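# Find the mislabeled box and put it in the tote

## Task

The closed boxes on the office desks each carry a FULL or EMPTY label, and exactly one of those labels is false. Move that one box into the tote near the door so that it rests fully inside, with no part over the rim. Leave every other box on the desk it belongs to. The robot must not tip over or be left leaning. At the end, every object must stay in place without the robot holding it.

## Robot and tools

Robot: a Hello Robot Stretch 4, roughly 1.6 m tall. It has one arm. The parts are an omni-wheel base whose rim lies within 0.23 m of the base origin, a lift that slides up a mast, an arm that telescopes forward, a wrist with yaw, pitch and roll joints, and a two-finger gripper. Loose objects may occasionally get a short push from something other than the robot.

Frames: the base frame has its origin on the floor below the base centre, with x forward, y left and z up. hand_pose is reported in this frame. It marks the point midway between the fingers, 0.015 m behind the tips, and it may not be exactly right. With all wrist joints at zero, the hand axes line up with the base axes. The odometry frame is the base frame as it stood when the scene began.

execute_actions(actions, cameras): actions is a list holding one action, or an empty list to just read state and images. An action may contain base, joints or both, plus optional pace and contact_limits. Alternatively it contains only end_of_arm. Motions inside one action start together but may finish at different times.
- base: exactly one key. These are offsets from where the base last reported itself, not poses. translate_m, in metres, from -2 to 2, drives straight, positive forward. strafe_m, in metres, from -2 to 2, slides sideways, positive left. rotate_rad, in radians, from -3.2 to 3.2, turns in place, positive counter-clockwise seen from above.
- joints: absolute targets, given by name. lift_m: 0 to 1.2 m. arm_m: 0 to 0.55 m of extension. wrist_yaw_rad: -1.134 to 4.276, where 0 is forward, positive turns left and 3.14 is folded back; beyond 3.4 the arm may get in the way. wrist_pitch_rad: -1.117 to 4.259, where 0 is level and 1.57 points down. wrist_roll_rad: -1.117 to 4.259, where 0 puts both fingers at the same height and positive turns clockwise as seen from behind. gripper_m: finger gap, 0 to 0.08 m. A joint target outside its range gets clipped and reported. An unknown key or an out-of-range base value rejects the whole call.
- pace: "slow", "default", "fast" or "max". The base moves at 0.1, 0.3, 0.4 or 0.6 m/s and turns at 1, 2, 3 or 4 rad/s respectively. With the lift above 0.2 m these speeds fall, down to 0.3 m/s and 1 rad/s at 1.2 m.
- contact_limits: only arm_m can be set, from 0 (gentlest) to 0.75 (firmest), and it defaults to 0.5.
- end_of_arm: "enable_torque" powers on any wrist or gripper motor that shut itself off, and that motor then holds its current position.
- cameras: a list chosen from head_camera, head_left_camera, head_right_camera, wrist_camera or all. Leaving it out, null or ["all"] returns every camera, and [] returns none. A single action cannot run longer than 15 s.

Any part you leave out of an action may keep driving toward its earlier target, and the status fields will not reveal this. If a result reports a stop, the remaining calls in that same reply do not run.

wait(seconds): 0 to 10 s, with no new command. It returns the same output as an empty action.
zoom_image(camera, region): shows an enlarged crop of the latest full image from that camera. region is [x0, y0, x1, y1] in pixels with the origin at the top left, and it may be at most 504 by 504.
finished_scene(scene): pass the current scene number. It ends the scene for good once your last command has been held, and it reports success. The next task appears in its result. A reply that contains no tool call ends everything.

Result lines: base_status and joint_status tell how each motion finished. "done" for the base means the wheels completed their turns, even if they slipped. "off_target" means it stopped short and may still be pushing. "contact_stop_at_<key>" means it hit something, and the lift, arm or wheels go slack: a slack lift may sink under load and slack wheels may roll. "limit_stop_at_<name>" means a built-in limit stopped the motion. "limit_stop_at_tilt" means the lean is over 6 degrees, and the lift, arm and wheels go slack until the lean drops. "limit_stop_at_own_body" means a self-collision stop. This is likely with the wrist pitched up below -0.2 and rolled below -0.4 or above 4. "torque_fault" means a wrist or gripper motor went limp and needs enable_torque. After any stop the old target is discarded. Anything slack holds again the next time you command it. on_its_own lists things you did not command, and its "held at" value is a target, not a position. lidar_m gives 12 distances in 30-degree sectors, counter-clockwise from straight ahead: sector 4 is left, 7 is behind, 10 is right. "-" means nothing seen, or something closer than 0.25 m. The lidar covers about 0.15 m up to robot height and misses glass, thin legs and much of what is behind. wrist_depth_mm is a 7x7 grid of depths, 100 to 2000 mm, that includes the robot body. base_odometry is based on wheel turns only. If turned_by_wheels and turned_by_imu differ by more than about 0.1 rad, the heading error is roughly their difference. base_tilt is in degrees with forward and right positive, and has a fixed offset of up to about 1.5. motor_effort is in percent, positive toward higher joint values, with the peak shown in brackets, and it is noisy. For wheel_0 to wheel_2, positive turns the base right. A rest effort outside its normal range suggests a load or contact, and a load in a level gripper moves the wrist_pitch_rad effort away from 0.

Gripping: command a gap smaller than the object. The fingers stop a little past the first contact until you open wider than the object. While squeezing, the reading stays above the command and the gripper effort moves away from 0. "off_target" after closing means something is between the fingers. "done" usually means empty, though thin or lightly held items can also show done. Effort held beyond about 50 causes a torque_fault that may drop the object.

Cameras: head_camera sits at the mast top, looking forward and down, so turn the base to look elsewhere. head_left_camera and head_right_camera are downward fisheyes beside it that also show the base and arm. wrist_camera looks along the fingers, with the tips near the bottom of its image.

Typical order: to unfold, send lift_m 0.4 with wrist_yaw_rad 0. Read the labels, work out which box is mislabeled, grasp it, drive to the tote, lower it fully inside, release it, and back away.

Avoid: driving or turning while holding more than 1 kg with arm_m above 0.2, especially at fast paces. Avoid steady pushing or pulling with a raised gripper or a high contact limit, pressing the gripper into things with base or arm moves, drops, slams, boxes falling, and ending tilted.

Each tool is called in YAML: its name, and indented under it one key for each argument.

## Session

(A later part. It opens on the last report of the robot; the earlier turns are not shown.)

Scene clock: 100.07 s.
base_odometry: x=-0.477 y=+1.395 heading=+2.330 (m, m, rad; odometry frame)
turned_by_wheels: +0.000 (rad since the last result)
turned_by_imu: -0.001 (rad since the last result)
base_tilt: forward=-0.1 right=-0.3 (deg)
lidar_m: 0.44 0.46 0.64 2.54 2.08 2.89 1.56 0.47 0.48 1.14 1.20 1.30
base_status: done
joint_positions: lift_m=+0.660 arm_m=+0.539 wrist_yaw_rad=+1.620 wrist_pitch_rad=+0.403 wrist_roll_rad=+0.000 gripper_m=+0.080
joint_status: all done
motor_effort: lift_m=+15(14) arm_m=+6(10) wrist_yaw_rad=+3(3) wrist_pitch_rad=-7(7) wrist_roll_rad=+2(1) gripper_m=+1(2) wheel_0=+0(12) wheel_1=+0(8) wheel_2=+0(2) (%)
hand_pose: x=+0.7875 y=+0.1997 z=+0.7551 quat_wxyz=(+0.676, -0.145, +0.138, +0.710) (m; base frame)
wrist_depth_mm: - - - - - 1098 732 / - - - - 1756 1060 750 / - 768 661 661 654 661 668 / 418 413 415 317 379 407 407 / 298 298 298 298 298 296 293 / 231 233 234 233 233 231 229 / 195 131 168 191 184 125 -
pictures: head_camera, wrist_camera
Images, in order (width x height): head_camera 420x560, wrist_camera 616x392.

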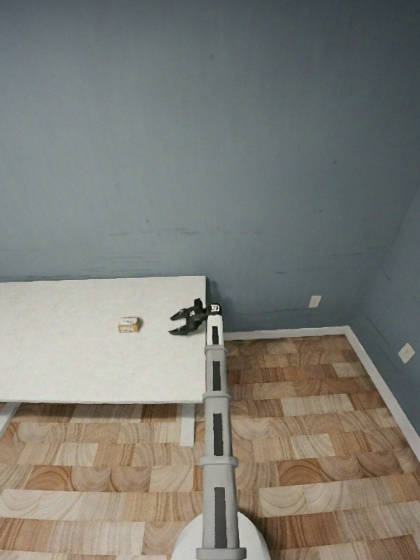

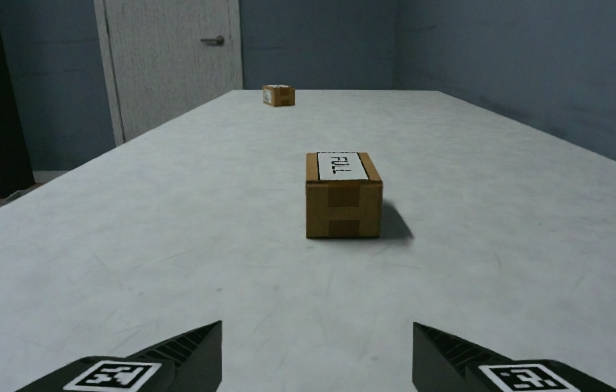

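execute_actions:
  actions:
    - {"base":{"strafe_m":0.195},"joints":{"arm_m":0.55,"lift_m":0.648,"wrist_yaw_rad":1.6}}
  cameras: ["wrist_camera"]

execute_actions:
  actions:
    - {"joints":{"gripper_m":0.04}}
  cameras: []

execute_actions:
  actions:
    - {"joints":{"lift_m":0.67}}
  cameras: ["wrist_camera"]

Scene clock: 107.03 s.
base_odometry: x=-0.618 y=+1.260 heading=+2.330 (m, m, rad; odometry frame)
turned_by_wheels: +0.000 (rad since the last result)
turned_by_imu: +0.000 (rad since the last result)
base_tilt: forward=-0.2 right=-0.4 (deg)
lidar_m: 0.44 0.47 0.64 2.36 1.87 2.88 3.57 0.80 0.64 1.23 1.38 0.46
base_status: done
joint_positions: lift_m=+0.648 arm_m=+0.549 wrist_yaw_rad=+1.600 wrist_pitch_rad=+0.403 wrist_roll_rad=+0.000 gripper_m=+0.080
joint_status: all done
motor_effort: lift_m=+15(15) arm_m=+6(6) wrist_yaw_rad=+0(4) wrist_pitch_rad=-7(7) wrist_roll_rad=+0(1) gripper_m=+2(1) wheel_0=+1(7) wheel_1=-1(9) wheel_2=+0(6) (%)
hand_pose: x=+0.8015 y=+0.1981 z=+0.7431 quat_wxyz=(+0.683, -0.143, +0.139, +0.703) (m; base frame)
wrist_depth_mm: - - - - - 976 691 / - - - - 1618 946 691 / - 615 615 603 603 603 609 / 382 379 377 375 377 373 373 / 274 273 274 171 258 271 268 / 213 214 205 134 140 212 210 / 179 131 119 115 116 125 -
pictures: wrist_camera
Images, in order (width x height): wrist_camera 616x392.

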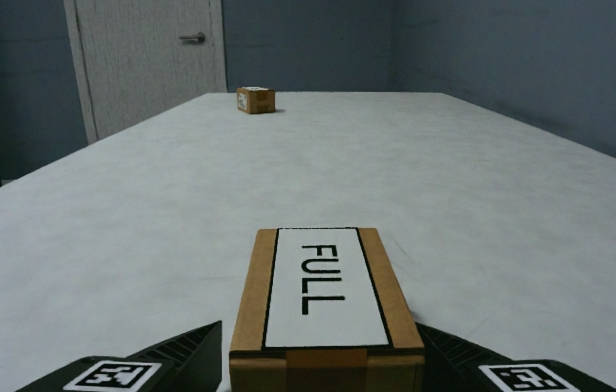

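Scene clock: 108.03 s.
base_odometry: x=-0.618 y=+1.260 heading=+2.330 (m, m, rad; odometry frame)
turned_by_wheels: +0.000 (rad since the last result)
turned_by_imu: +0.000 (rad since the last result)
base_tilt: forward=-0.1 right=-0.3 (deg)
lidar_m: 0.45 0.46 0.65 2.35 1.90 2.84 3.58 0.79 0.64 1.22 1.39 0.47
base_status: not commanded
joint_positions: lift_m=+0.648 arm_m=+0.549 wrist_yaw_rad=+1.600 wrist_pitch_rad=+0.403 wrist_roll_rad=+0.000 gripper_m=+0.059
joint_status: gripper_m off_target (ended at +0.059, target +0.040)
on_its_own: gripper_m is held at +0.054, not at your +0.040, by its contact guard: the fingers met something
motor_effort: lift_m=+15(15) arm_m=+6(6) wrist_yaw_rad=+2(2) wrist_pitch_rad=-7(7) wrist_roll_rad=+0(0) gripper_m=-37(38) wheel_0=+1(1) wheel_1=-1(1) wheel_2=+1(0) (%)
hand_pose: x=+0.8015 y=+0.1981 z=+0.7431 quat_wxyz=(+0.683, -0.143, +0.139, +0.703) (m; base frame)
wrist_depth_mm: - - - - - 991 683 / - - - - 1618 960 691 / - 621 609 603 603 603 609 / 382 379 377 377 377 373 375 / 274 274 273 171 258 271 268 / 212 213 206 134 146 211 210 / 176 181 118 116 117 179 -
pictures: none
No camera images: the call's "cameras" was empty. Leave "cameras" out to get every camera's image.

Scene clock: 108.87 s.
base_odometry: x=-0.618 y=+1.260 heading=+2.330 (m, m, rad; odometry frame)
turned_by_wheels: +0.000 (rad since the last result)
turned_by_imu: +0.000 (rad since the last result)
base_tilt: forward=-0.1 right=-0.3 (deg)
lidar_m: 0.43 0.48 0.64 2.36 1.91 2.85 3.58 0.79 0.64 1.21 1.39 0.47
base_status: not commanded
joint_positions: lift_m=+0.670 arm_m=+0.549 wrist_yaw_rad=+1.600 wrist_pitch_rad=+0.405 wrist_roll_rad=+0.000 gripper_m=+0.059
joint_status: all done
on_its_own: gripper_m is held at +0.054, not at your +0.040, by its contact guard: the fingers met something
motor_effort: lift_m=+22(21) arm_m=+6(6) wrist_yaw_rad=+1(2) wrist_pitch_rad=-13(13) wrist_roll_rad=+2(1) gripper_m=-38(38) wheel_0=+1(1) wheel_1=-1(1) wheel_2=+0(0) (%)
hand_pose: x=+0.8016 y=+0.1980 z=+0.7642 quat_wxyz=(+0.683, -0.144, +0.140, +0.703) (m; base frame)
wrist_depth_mm: - - - - - 1008 683 / - - - - 1808 1008 691 / - 798 699 691 691 691 661 / 439 436 433 433 433 430 424 / 314 315 314 171 297 312 307 / 244 245 236 134 146 243 240 / 202 208 118 117 117 206 204
pictures: wrist_camera
Images, in order (width x height): wrist_camera 616x392.

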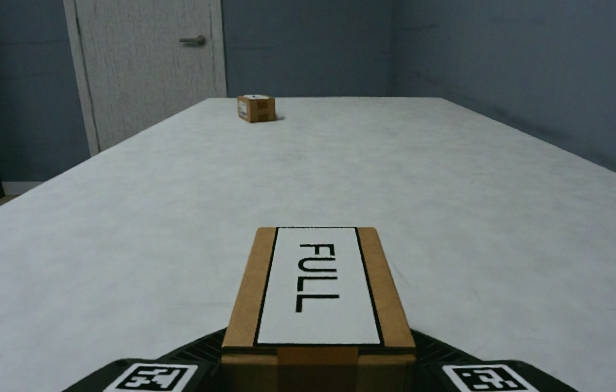

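execute_actions:
  actions:
    - {"joints":{"lift_m":0.648}}
  cameras: []

execute_actions:
  actions:
    - {"joints":{"gripper_m":0.08}}
  cameras: []

execute_actions:
  actions:
    - {"joints":{"lift_m":0.72},"pace":"fast"}
  cameras: []

execute_actions:
  actions:
    - {"base":{"strafe_m":0.65},"joints":{"wrist_yaw_rad":2.05},"pace":"fast"}
  cameras: ["head_camera","wrist_camera"]

Scene clock: 116.07 s.
base_odometry: x=-0.618 y=+1.260 heading=+2.330 (m, m, rad; odometry frame)
turned_by_wheels: +0.000 (rad since the last result)
turned_by_imu: -0.001 (rad since the last result)
base_tilt: forward=-0.2 right=-0.2 (deg)
lidar_m: 0.44 0.46 0.65 2.37 1.89 2.88 3.58 0.78 0.63 1.22 1.39 0.47
base_status: not commanded
joint_positions: lift_m=+0.648 arm_m=+0.549 wrist_yaw_rad=+1.600 wrist_pitch_rad=+0.403 wrist_roll_rad=+0.000 gripper_m=+0.059
joint_status: all done
on_its_own: gripper_m is held at +0.054, not at your +0.040, by its contact guard: the fingers met something
motor_effort: lift_m=+15(20) arm_m=+6(6) wrist_yaw_rad=+2(1) wrist_pitch_rad=-7(13) wrist_roll_rad=+0(1) gripper_m=-37(38) wheel_0=+1(1) wheel_1=-1(1) wheel_2=+0(0) (%)
hand_pose: x=+0.8015 y=+0.1981 z=+0.7431 quat_wxyz=(+0.683, -0.143, +0.139, +0.703) (m; base frame)
wrist_depth_mm: - - - - - 1008 683 / - - - - 1576 960 691 / - 627 615 609 609 603 609 / 379 382 377 377 375 373 370 / 272 274 274 171 257 271 268 / 213 214 206 134 146 213 209 / 176 181 118 117 117 179 -
pictures: none
No camera images: the call's "cameras" was empty. Leave "cameras" out to get every camera's image.

Scene clock: 117.00 s.
base_odometry: x=-0.618 y=+1.260 heading=+2.330 (m, m, rad; odometry frame)
turned_by_wheels: +0.000 (rad since the last result)
turned_by_imu: +0.000 (rad since the last result)
base_tilt: forward=-0.1 right=-0.3 (deg)
lidar_m: 0.44 0.48 0.64 2.37 1.92 2.86 3.58 0.81 0.62 1.22 1.40 0.46
base_status: not commanded
joint_positions: lift_m=+0.648 arm_m=+0.549 wrist_yaw_rad=+1.600 wrist_pitch_rad=+0.403 wrist_roll_rad=+0.000 gripper_m=+0.080
joint_status: all done
motor_effort: lift_m=+15(15) arm_m=+6(6) wrist_yaw_rad=+1(1) wrist_pitch_rad=-7(7) wrist_roll_rad=+0(1) gripper_m=+1(36) wheel_0=+1(1) wheel_1=-1(1) wheel_2=+0(0) (%)
hand_pose: x=+0.8015 y=+0.1981 z=+0.7431 quat_wxyz=(+0.683, -0.143, +0.139, +0.703) (m; base frame)
wrist_depth_mm: - - - - - 1008 691 / - - - - 1618 960 699 / - 627 615 603 597 609 609 / 382 382 377 377 375 375 373 / 272 273 273 171 258 271 270 / 213 213 206 134 147 211 210 / 179 131 119 117 118 125 -
pictures: none
No camera images: the call's "cameras" was empty. Leave "cameras" out to get every camera's image.

Scene clock: 118.03 s.
base_odometry: x=-0.618 y=+1.260 heading=+2.330 (m, m, rad; odometry frame)
turned_by_wheels: +0.000 (rad since the last result)
turned_by_imu: +0.000 (rad since the last result)
base_tilt: forward=-0.1 right=-0.3 (deg)
lidar_m: 0.44 0.46 0.65 2.36 1.89 2.86 3.59 0.79 0.64 1.23 1.39 0.47
base_status: not commanded
joint_positions: lift_m=+0.720 arm_m=+0.549 wrist_yaw_rad=+1.600 wrist_pitch_rad=+0.403 wrist_roll_rad=+0.000 gripper_m=+0.080
joint_status: all done
motor_effort: lift_m=+20(20) arm_m=+6(6) wrist_yaw_rad=+0(1) wrist_pitch_rad=-7(7) wrist_roll_rad=-1(1) gripper_m=+2(1) wheel_0=+1(1) wheel_1=-1(1) wheel_2=+0(0) (%)
hand_pose: x=+0.8015 y=+0.1981 z=+0.8147 quat_wxyz=(+0.683, -0.143, +0.139, +0.703) (m; base frame)
wrist_depth_mm: - - - - - 991 683 / - - - - - 1042 691 / - - 904 931 917 891 707 / - 585 580 580 580 574 580 / 421 421 421 421 421 418 415 / 325 329 330 329 329 327 322 / 274 131 174 204 235 125 -
pictures: none
No camera images: the call's "cameras" was empty. Leave "cameras" out to get every camera's image.

Scene clock: 120.87 s.
base_odometry: x=-1.090 y=+0.813 heading=+2.330 (m, m, rad; odometry frame)
turned_by_wheels: +0.000 (rad since the last result)
turned_by_imu: +0.001 (rad since the last result)
base_tilt: forward=-0.1 right=-0.2 (deg)
lidar_m: 0.44 0.46 0.62 1.67 1.33 1.98 3.19 1.81 1.23 1.33 0.66 0.47
base_status: done
joint_positions: lift_m=+0.720 arm_m=+0.549 wrist_yaw_rad=+2.050 wrist_pitch_rad=+0.403 wrist_roll_rad=+0.000 gripper_m=+0.080
joint_status: all done
motor_effort: lift_m=+20(20) arm_m=+6(6) wrist_yaw_rad=+1(8) wrist_pitch_rad=-6(7) wrist_roll_rad=+2(1) gripper_m=+1(2) wheel_0=+2(14) wheel_1=-2(11) wheel_2=+0(4) (%)
hand_pose: x=+0.7073 y=+0.2139 z=+0.8147 quat_wxyz=(+0.509, -0.171, +0.104, +0.837) (m; base frame)
wrist_depth_mm: - - 1756 1756 1537 1397 1336 / - - 1983 1756 1576 1464 1336 / - - - 1921 1708 1576 1430 / - - - 585 585 585 1464 / 1921 1808 424 427 421 418 413 / 1499 330 330 251 315 327 324 / 276 131 205 234 238 125 -
pictures: head_camera, wrist_camera
Images, in order (width x height): head_camera 420x560, wrist_camera 616x392.

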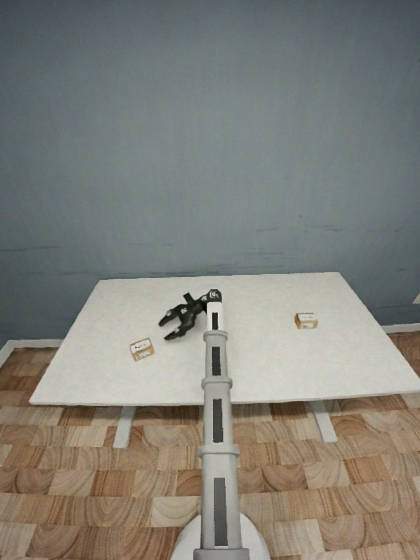

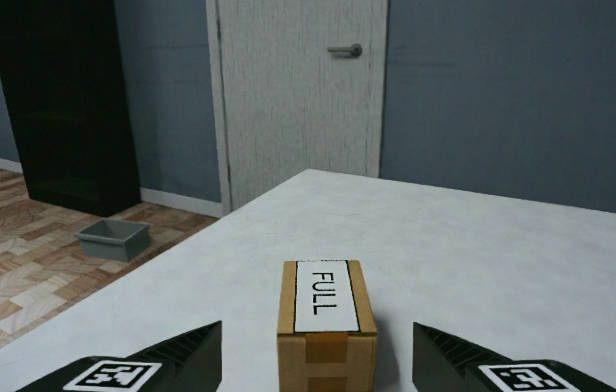

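execute_actions:
  actions:
    - {"base":{"strafe_m":0.088},"joints":{"arm_m":0.509}}
  cameras: ["wrist_camera"]

execute_actions:
  actions:
    - {"joints":{"lift_m":0.648}}
  cameras: ["wrist_camera"]

execute_actions:
  actions:
    - {"joints":{"gripper_m":0.04}}
  cameras: []

execute_actions:
  actions:
    - {"joints":{"lift_m":0.67}}
  cameras: ["wrist_camera"]

Scene clock: 129.07 s.
base_odometry: x=-1.154 y=+0.752 heading=+2.330 (m, m, rad; odometry frame)
turned_by_wheels: +0.000 (rad since the last result)
turned_by_imu: -0.001 (rad since the last result)
base_tilt: forward=-0.1 right=-0.3 (deg)
lidar_m: 0.44 0.46 0.62 1.59 1.25 1.36 3.60 1.90 1.34 1.34 0.65 0.46
base_status: done
joint_positions: lift_m=+0.720 arm_m=+0.510 wrist_yaw_rad=+2.050 wrist_pitch_rad=+0.403 wrist_roll_rad=+0.000 gripper_m=+0.080
joint_status: all done
motor_effort: lift_m=+20(20) arm_m=-6(10) wrist_yaw_rad=+1(2) wrist_pitch_rad=-6(7) wrist_roll_rad=+3(1) gripper_m=+2(1) wheel_0=+1(10) wheel_1=-2(9) wheel_2=+1(2) (%)
hand_pose: x=+0.6683 y=+0.2139 z=+0.8147 quat_wxyz=(+0.509, -0.171, +0.104, +0.837) (m; base frame)
wrist_depth_mm: - - 1808 1618 1464 1366 1255 / - - 1863 1708 1537 1397 1308 / - - 1983 1756 1618 1499 1366 / - - - 585 1661 1537 1397 / 1808 1863 424 424 421 418 413 / 1464 329 330 330 329 327 322 / 277 131 205 204 232 125 -
pictures: wrist_camera
Images, in order (width x height): wrist_camera 616x392.

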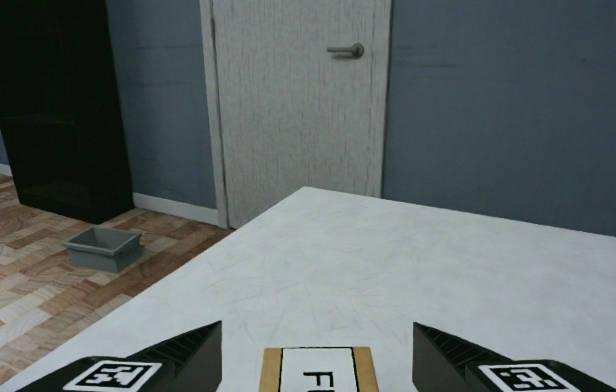

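Scene clock: 130.33 s.
base_odometry: x=-1.154 y=+0.752 heading=+2.330 (m, m, rad; odometry frame)
turned_by_wheels: +0.000 (rad since the last result)
turned_by_imu: +0.000 (rad since the last result)
base_tilt: forward=-0.1 right=-0.2 (deg)
lidar_m: 0.43 0.46 0.63 1.60 1.23 1.36 3.59 1.89 1.32 1.36 0.65 0.46
base_status: not commanded
joint_positions: lift_m=+0.648 arm_m=+0.510 wrist_yaw_rad=+2.050 wrist_pitch_rad=+0.403 wrist_roll_rad=+0.000 gripper_m=+0.080
joint_status: all done
motor_effort: lift_m=+15(18) arm_m=-6(6) wrist_yaw_rad=+0(0) wrist_pitch_rad=-7(7) wrist_roll_rad=+0(1) gripper_m=+1(2) wheel_0=+1(0) wheel_1=-2(2) wheel_2=+0(0) (%)
hand_pose: x=+0.6683 y=+0.2139 z=+0.7431 quat_wxyz=(+0.509, -0.171, +0.104, +0.837) (m; base frame)
wrist_depth_mm: 1863 - 1808 1618 1464 1336 1229 / - - 1863 1708 1499 1397 1281 / - - - 1756 1576 1464 1366 / - - 382 382 379 377 375 / 1756 276 276 173 260 271 271 / 214 215 207 135 141 213 211 / 179 131 120 113 114 125 -
pictures: wrist_camera
Images, in order (width x height): wrist_camera 616x392.

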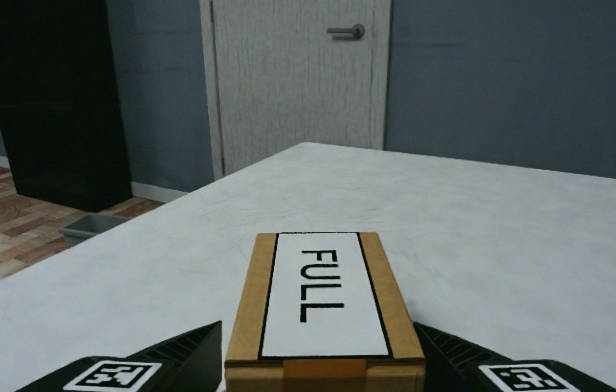

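Scene clock: 131.33 s.
base_odometry: x=-1.154 y=+0.752 heading=+2.330 (m, m, rad; odometry frame)
turned_by_wheels: +0.000 (rad since the last result)
turned_by_imu: +0.000 (rad since the last result)
base_tilt: forward=-0.1 right=-0.3 (deg)
lidar_m: 0.44 0.47 0.62 1.60 1.26 1.38 3.60 1.89 1.34 1.34 0.66 0.46
base_status: not commanded
joint_positions: lift_m=+0.648 arm_m=+0.510 wrist_yaw_rad=+2.050 wrist_pitch_rad=+0.403 wrist_roll_rad=+0.000 gripper_m=+0.059
joint_status: gripper_m off_target (ended at +0.059, target +0.040)
on_its_own: gripper_m is held at +0.054, not at your +0.040, by its contact guard: the fingers met something
motor_effort: lift_m=+15(15) arm_m=-6(6) wrist_yaw_rad=+0(1) wrist_pitch_rad=-7(7) wrist_roll_rad=+1(3) gripper_m=-39(39) wheel_0=+1(1) wheel_1=-2(2) wheel_2=+0(0) (%)
hand_pose: x=+0.6683 y=+0.2139 z=+0.7431 quat_wxyz=(+0.509, -0.171, +0.104, +0.837) (m; base frame)
wrist_depth_mm: 1983 - 1756 1661 1464 1366 1255 / - - 1921 1661 1537 1430 1336 / - - 1983 1708 1576 1464 1366 / - - 382 382 379 375 377 / 1661 276 276 173 259 272 270 / 214 214 206 135 148 213 211 / 176 181 114 113 113 180 -
pictures: none
No camera images: the call's "cameras" was empty. Leave "cameras" out to get every camera's image.

Scene clock: 132.17 s.
base_odometry: x=-1.154 y=+0.752 heading=+2.330 (m, m, rad; odometry frame)
turned_by_wheels: +0.000 (rad since the last result)
turned_by_imu: +0.000 (rad since the last result)
base_tilt: forward=-0.1 right=-0.3 (deg)
lidar_m: 0.44 0.46 0.62 1.59 1.25 1.37 3.59 1.89 1.34 1.34 0.64 0.46
base_status: not commanded
joint_positions: lift_m=+0.670 arm_m=+0.510 wrist_yaw_rad=+2.050 wrist_pitch_rad=+0.403 wrist_roll_rad=+0.000 gripper_m=+0.059
joint_status: all done
on_its_own: gripper_m is held at +0.054, not at your +0.040, by its contact guard: the fingers met something
motor_effort: lift_m=+21(21) arm_m=-6(6) wrist_yaw_rad=+1(0) wrist_pitch_rad=-7(7) wrist_roll_rad=+2(0) gripper_m=-38(38) wheel_0=+1(1) wheel_1=-2(2) wheel_2=+0(0) (%)
hand_pose: x=+0.6683 y=+0.2139 z=+0.7646 quat_wxyz=(+0.509, -0.171, +0.104, +0.837) (m; base frame)
wrist_depth_mm: - - 1808 1618 1499 1366 1281 / - - 1863 1708 1576 1366 1336 / - - 1983 1756 1708 1464 1366 / - - 1983 436 436 439 436 / 1756 320 322 173 303 317 315 / 247 249 239 135 148 247 246 / 205 211 114 113 113 208 207
pictures: wrist_camera
Images, in order (width x height): wrist_camera 616x392.

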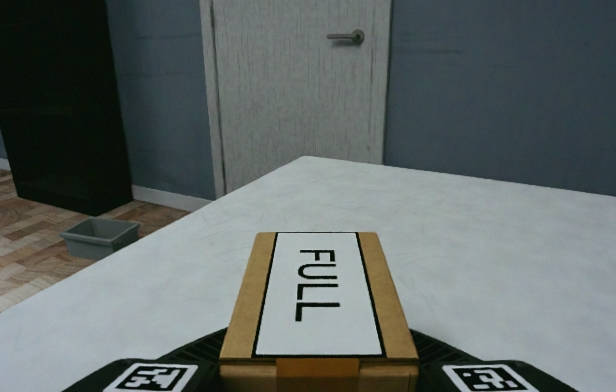

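That's the one. Tote is at about 2.2 rad, 1.35 m.

execute_actions:
  actions:
    - {"base":{"rotate_rad":2.27},"joints":{"lift_m":0.7,"arm_m":0.2,"wrist_yaw_rad":0},"pace":"slow"}
  cameras: []

execute_actions:
  actions:
    - {"base":{"translate_m":0.6},"joints":{"lift_m":0.35,"arm_m":0.2},"pace":"fast"}
  cameras: ["wrist_camera","head_camera"]

Scene clock: 142.50 s.
base_odometry: x=-1.154 y=+0.752 heading=-1.684 (m, m, rad; odometry frame)
turned_by_wheels: +2.269 (rad since the last result)
turned_by_imu: +2.325 (rad since the last result)
base_tilt: forward=-0.1 right=-0.3 (deg)
lidar_m: 1.23 2.33 2.72 1.54 1.30 2.09 0.55 0.43 0.44 0.50 1.61 1.58
base_status: done
joint_positions: lift_m=+0.700 arm_m=+0.201 wrist_yaw_rad=+0.000 wrist_pitch_rad=+0.403 wrist_roll_rad=+0.000 gripper_m=+0.059
joint_status: all done
on_its_own: gripper_m is held at +0.054, not at your +0.040, by its contact guard: the fingers met something
motor_effort: lift_m=+21(20) arm_m=-6(7) wrist_yaw_rad=+1(2) wrist_pitch_rad=-8(7) wrist_roll_rad=+1(0) gripper_m=-38(37) wheel_0=-3(7) wheel_1=-2(5) wheel_2=-2(8) (%)
hand_pose: x=+0.5677 y=-0.0874 z=+0.7946 quat_wxyz=(+0.980, +0.000, +0.200, +0.000) (m; base frame)
wrist_depth_mm: - 1863 1661 1430 1308 1098 960 / - - 1808 1499 1336 1160 1042 / - - 1921 1618 1464 1205 1042 / - - - 1708 1464 1229 1118 / 1808 1863 1808 173 1499 1281 1138 / 1430 1464 1366 135 147 1336 1182 / 1205 1205 114 113 113 1205 1160
pictures: none
No camera images: the call's "cameras" was empty. Leave "cameras" out to get every camera's image.

Scene clock: 145.37 s.
base_odometry: x=-1.221 y=+0.156 heading=-1.684 (m, m, rad; odometry frame)
turned_by_wheels: +0.000 (rad since the last result)
turned_by_imu: -0.001 (rad since the last result)
base_tilt: forward=-0.1 right=-0.3 (deg)
lidar_m: 0.70 1.53 2.32 2.17 1.73 1.71 1.03 0.83 0.82 1.46 1.17 0.82
base_status: done
joint_positions: lift_m=+0.350 arm_m=+0.201 wrist_yaw_rad=+0.000 wrist_pitch_rad=+0.403 wrist_roll_rad=+0.000 gripper_m=+0.059
joint_status: all done
on_its_own: gripper_m is held at +0.054, not at your +0.040, by its contact guard: the fingers met something
motor_effort: lift_m=+15(19) arm_m=-6(8) wrist_yaw_rad=-1(1) wrist_pitch_rad=-8(8) wrist_roll_rad=+0(1) gripper_m=-38(38) wheel_0=+0(5) wheel_1=+0(6) wheel_2=+2(13) (%)
hand_pose: x=+0.5676 y=-0.0874 z=+0.4451 quat_wxyz=(+0.980, +0.000, +0.200, +0.000) (m; base frame)
wrist_depth_mm: 1229 1281 768 891 831 715 640 / - 1336 842 946 854 741 654 / - 1430 878 991 904 759 676 / 1537 1255 946 1042 931 788 699 / 1138 1060 946 173 931 842 732 / 891 866 854 135 148 831 741 / 732 750 114 113 113 750 715
pictures: head_camera, wrist_camera
Images, in order (width x height): head_camera 420x560, wrist_camera 616x392.

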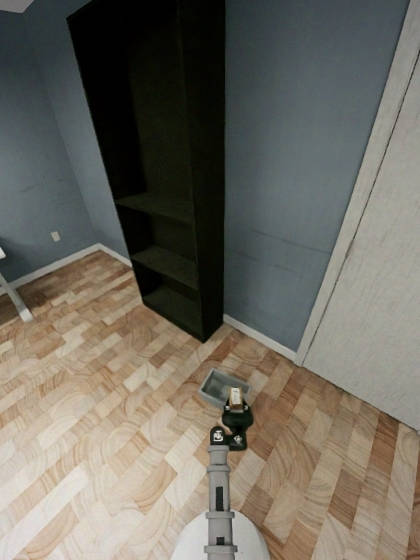

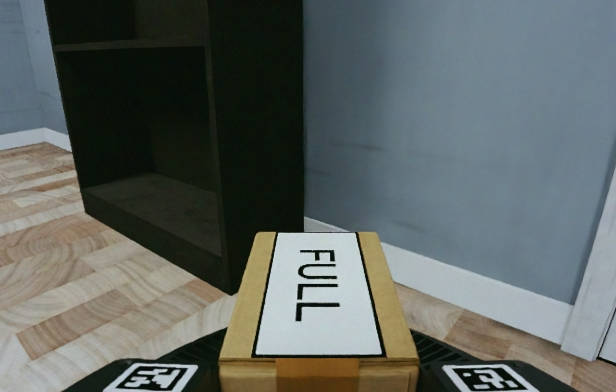

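execute_actions:
  actions:
    - {"base":{"strafe_m":-0.06},"joints":{"lift_m":0.36,"arm_m":0.49,"wrist_yaw_rad":0.85,"wrist_pitch_rad":1.2},"pace":"fast"}

Scene clock: 151.40 s.
base_odometry: x=-1.281 y=+0.163 heading=-1.684 (m, m, rad; odometry frame)
turned_by_wheels: +0.000 (rad since the last result)
turned_by_imu: -0.001 (rad since the last result)
base_tilt: forward=-0.1 right=-0.4 (deg)
lidar_m: 0.66 1.46 2.36 2.25 1.77 1.75 0.95 0.79 0.78 1.41 1.14 1.13
base_status: done
joint_positions: lift_m=+0.360 arm_m=+0.489 wrist_yaw_rad=+0.850 wrist_pitch_rad=+1.201 wrist_roll_rad=+0.000 gripper_m=+0.059
joint_status: all done
on_its_own: gripper_m is held at +0.054, not at your +0.040, by its contact guard: the fingers met something
motor_effort: lift_m=+20(23) arm_m=+6(9) wrist_yaw_rad=+0(4) wrist_pitch_rad=-3(4) wrist_roll_rad=+0(1) gripper_m=-38(37) wheel_0=-1(11) wheel_1=+2(12) wheel_2=+0(2) (%)
hand_pose: x=+0.7762 y=+0.0000 z=+0.3397 quat_wxyz=(+0.752, -0.233, +0.515, +0.340) (m; base frame)
wrist_depth_mm: 683 668 683 676 668 564 544 / 634 634 621 621 627 609 609 / 585 591 580 580 574 574 574 / 554 544 544 544 539 539 539 / 517 517 424 172 397 508 504 / 492 484 368 135 148 480 480 / 459 462 114 113 113 459 455
pictures: head_camera, head_left_camera, head_right_camera, wrist_camera
Images, in order (width x height): head_camera 420x560, head_left_camera 420x672, head_right_camera 420x672, wrist_camera 616x392.

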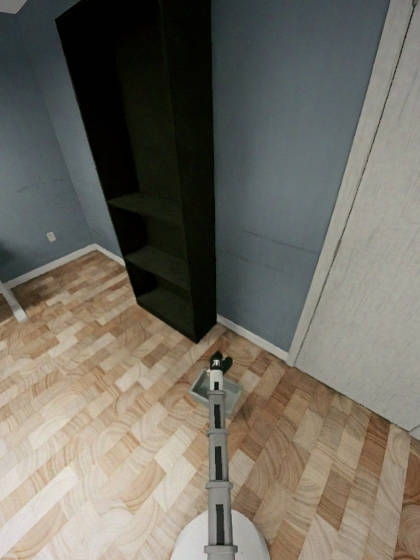

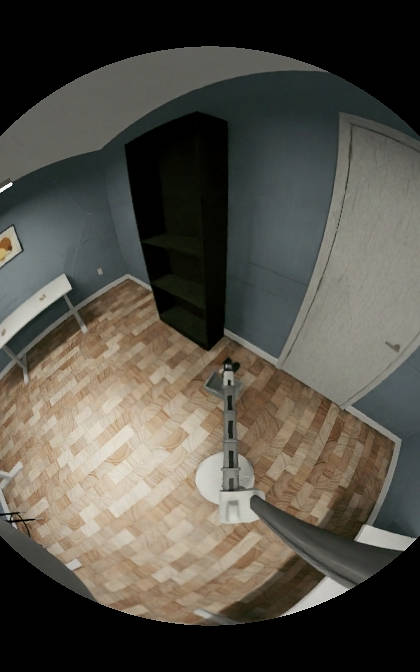

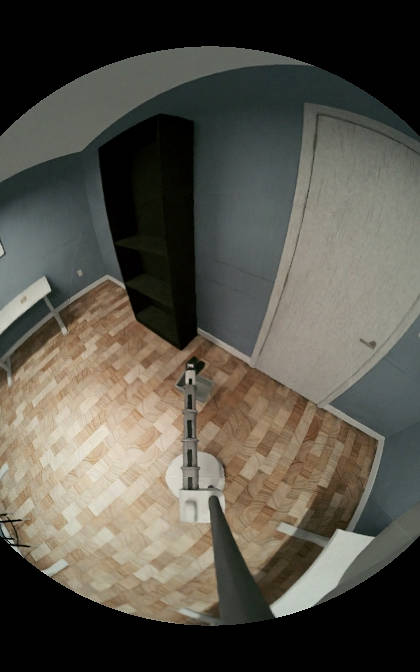

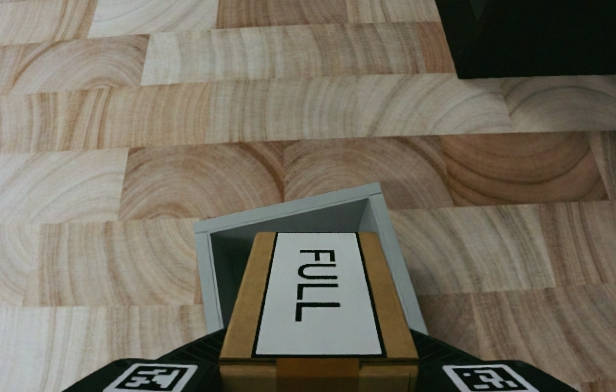

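execute_actions:
  actions:
    - {"joints":{"lift_m":0.17,"wrist_yaw_rad":1.05}}
  cameras: ["wrist_camera","head_camera"]

Scene clock: 156.20 s.
base_odometry: x=-1.281 y=+0.163 heading=-1.684 (m, m, rad; odometry frame)
turned_by_wheels: +0.000 (rad since the last result)
turned_by_imu: -0.001 (rad since the last result)
base_tilt: forward=-0.1 right=-0.3 (deg)
lidar_m: 0.66 1.48 2.36 2.24 1.77 1.76 0.96 0.76 0.78 1.41 1.14 1.12
base_status: not commanded
joint_positions: lift_m=+0.170 arm_m=+0.489 wrist_yaw_rad=+1.050 wrist_pitch_rad=+1.201 wrist_roll_rad=+0.000 gripper_m=+0.059
joint_status: all done
on_its_own: gripper_m is held at +0.054, not at your +0.040, by its contact guard: the fingers met something
motor_effort: lift_m=+15(20) arm_m=+6(6) wrist_yaw_rad=+1(5) wrist_pitch_rad=-3(3) wrist_roll_rad=+1(1) gripper_m=-38(38) wheel_0=-1(1) wheel_1=+2(2) wheel_2=+0(0) (%)
hand_pose: x=+0.7739 y=+0.0231 z=+0.1501 quat_wxyz=(+0.714, -0.283, +0.489, +0.413) (m; base frame)
wrist_depth_mm: 424 421 415 413 413 413 407 / 392 389 387 384 382 382 382 / 364 362 226 234 236 226 357 / 342 338 272 312 317 232 330 / 319 315 236 173 309 234 304 / 300 296 187 135 147 235 182 / 285 285 114 113 113 190 -
pictures: head_camera, wrist_camera
Images, in order (width x height): head_camera 420x560, wrist_camera 616x392.

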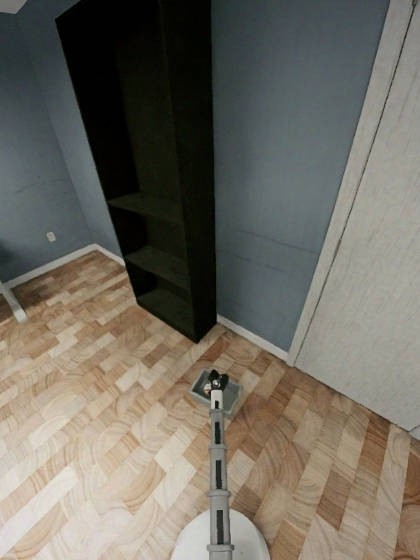

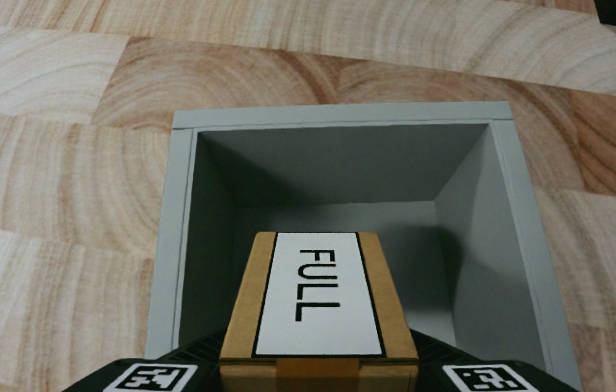

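execute_actions:
  actions:
    - {"joints":{"lift_m":0.09,"arm_m":0.512}}
  cameras: ["wrist_camera"]

execute_actions:
  actions:
    - {"joints":{"gripper_m":0.075}}
  cameras: []

execute_actions:
  actions:
    - {"joints":{"lift_m":0.25},"pace":"fast"}
  cameras: ["wrist_camera","head_camera"]

Scene clock: 170.17 s.
base_odometry: x=-1.281 y=+0.163 heading=-1.684 (m, m, rad; odometry frame)
turned_by_wheels: +0.000 (rad since the last result)
turned_by_imu: -0.001 (rad since the last result)
base_tilt: forward=-0.1 right=-0.3 (deg)
lidar_m: 0.62 1.46 2.36 2.26 1.77 1.76 0.94 0.78 0.78 1.43 1.13 1.12
base_status: not commanded
joint_positions: lift_m=+0.090 arm_m=+0.511 wrist_yaw_rad=+1.050 wrist_pitch_rad=+1.201 wrist_roll_rad=+0.000 gripper_m=+0.059
joint_status: all done
on_its_own: gripper_m is held at +0.054, not at your +0.040, by its contact guard: the fingers met something
motor_effort: lift_m=+15(15) arm_m=+7(4) wrist_yaw_rad=+3(3) wrist_pitch_rad=-3(3) wrist_roll_rad=+1(2) gripper_m=-37(38) wheel_0=-1(1) wheel_1=+2(2) wheel_2=+0(0) (%)
hand_pose: x=+0.7959 y=+0.0231 z=+0.0701 quat_wxyz=(+0.714, -0.283, +0.489, +0.413) (m; base frame)
wrist_depth_mm: 310 147 148 147 147 147 146 / 138 160 168 170 172 165 139 / 130 178 211 214 216 187 140 / 122 178 247 246 244 190 141 / 118 175 232 173 227 191 142 / 118 173 216 135 147 192 142 / 118 148 114 113 113 156 -
pictures: wrist_camera
Images, in order (width x height): wrist_camera 616x392.

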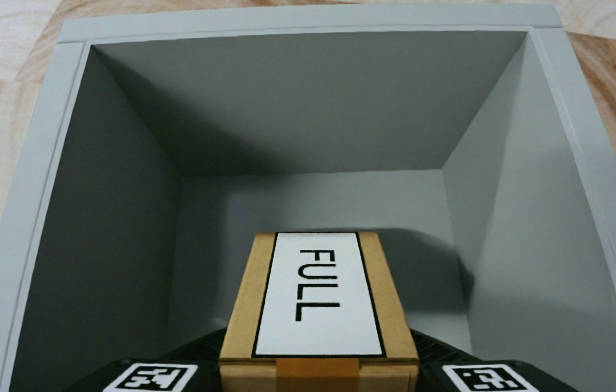

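Scene clock: 171.00 s.
base_odometry: x=-1.281 y=+0.163 heading=-1.684 (m, m, rad; odometry frame)
turned_by_wheels: +0.000 (rad since the last result)
turned_by_imu: +0.000 (rad since the last result)
base_tilt: forward=-0.1 right=-0.3 (deg)
lidar_m: 0.62 1.46 2.35 2.25 1.76 1.75 0.97 0.79 0.79 1.43 1.13 1.12
base_status: not commanded
joint_positions: lift_m=+0.090 arm_m=+0.511 wrist_yaw_rad=+1.050 wrist_pitch_rad=+1.201 wrist_roll_rad=+0.000 gripper_m=+0.075
joint_status: all done
motor_effort: lift_m=+15(15) arm_m=+7(6) wrist_yaw_rad=+1(1) wrist_pitch_rad=-3(3) wrist_roll_rad=+0(3) gripper_m=+2(36) wheel_0=-1(1) wheel_1=+2(2) wheel_2=+0(0) (%)
hand_pose: x=+0.7959 y=+0.0231 z=+0.0701 quat_wxyz=(+0.714, -0.283, +0.489, +0.413) (m; base frame)
wrist_depth_mm: 310 147 148 147 147 146 146 / 139 160 168 170 172 165 139 / 130 179 211 213 215 187 139 / 122 178 246 245 245 190 141 / 118 176 231 230 230 191 142 / 119 172 219 169 173 191 142 / 112 135 147 160 158 128 -
pictures: none
No camera images: the call's "cameras" was empty. Leave "cameras" out to get every camera's image.

Scene clock: 172.40 s.
base_odometry: x=-1.281 y=+0.163 heading=-1.684 (m, m, rad; odometry frame)
turned_by_wheels: +0.000 (rad since the last result)
turned_by_imu: +0.000 (rad since the last result)
base_tilt: forward=-0.1 right=-0.3 (deg)
lidar_m: 0.66 1.45 2.36 2.25 1.76 1.76 0.97 0.78 0.77 1.42 1.14 1.12
base_status: not commanded
joint_positions: lift_m=+0.250 arm_m=+0.511 wrist_yaw_rad=+1.050 wrist_pitch_rad=+1.201 wrist_roll_rad=+0.000 gripper_m=+0.075
joint_status: all done
motor_effort: lift_m=+20(23) arm_m=+6(6) wrist_yaw_rad=+2(0) wrist_pitch_rad=-3(3) wrist_roll_rad=+0(0) gripper_m=+2(2) wheel_0=-1(1) wheel_1=+2(2) wheel_2=+0(0) (%)
hand_pose: x=+0.7959 y=+0.0231 z=+0.2297 quat_wxyz=(+0.714, -0.283, +0.489, +0.413) (m; base frame)
wrist_depth_mm: 530 521 521 525 517 517 488 / 488 492 484 484 480 477 473 / 459 455 449 449 455 449 449 / 430 424 297 307 303 421 415 / 402 399 351 389 364 397 394 / 379 377 343 375 366 370 368 / 364 135 147 314 343 128 353
pictures: head_camera, wrist_camera
Images, in order (width x height): head_camera 420x560, wrist_camera 616x392.

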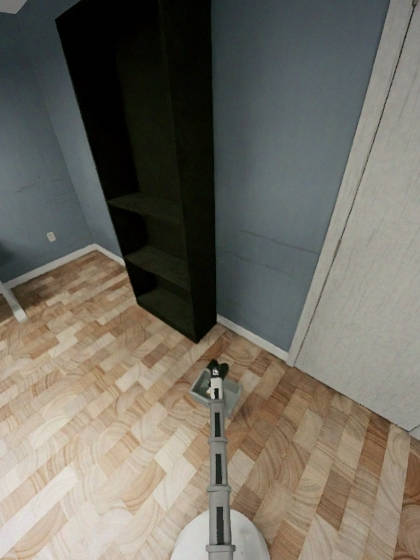

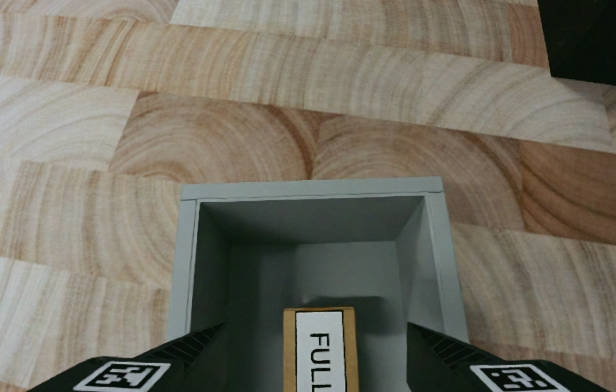

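finished_scene:
  scene: 1

The scene is finished: the task was done.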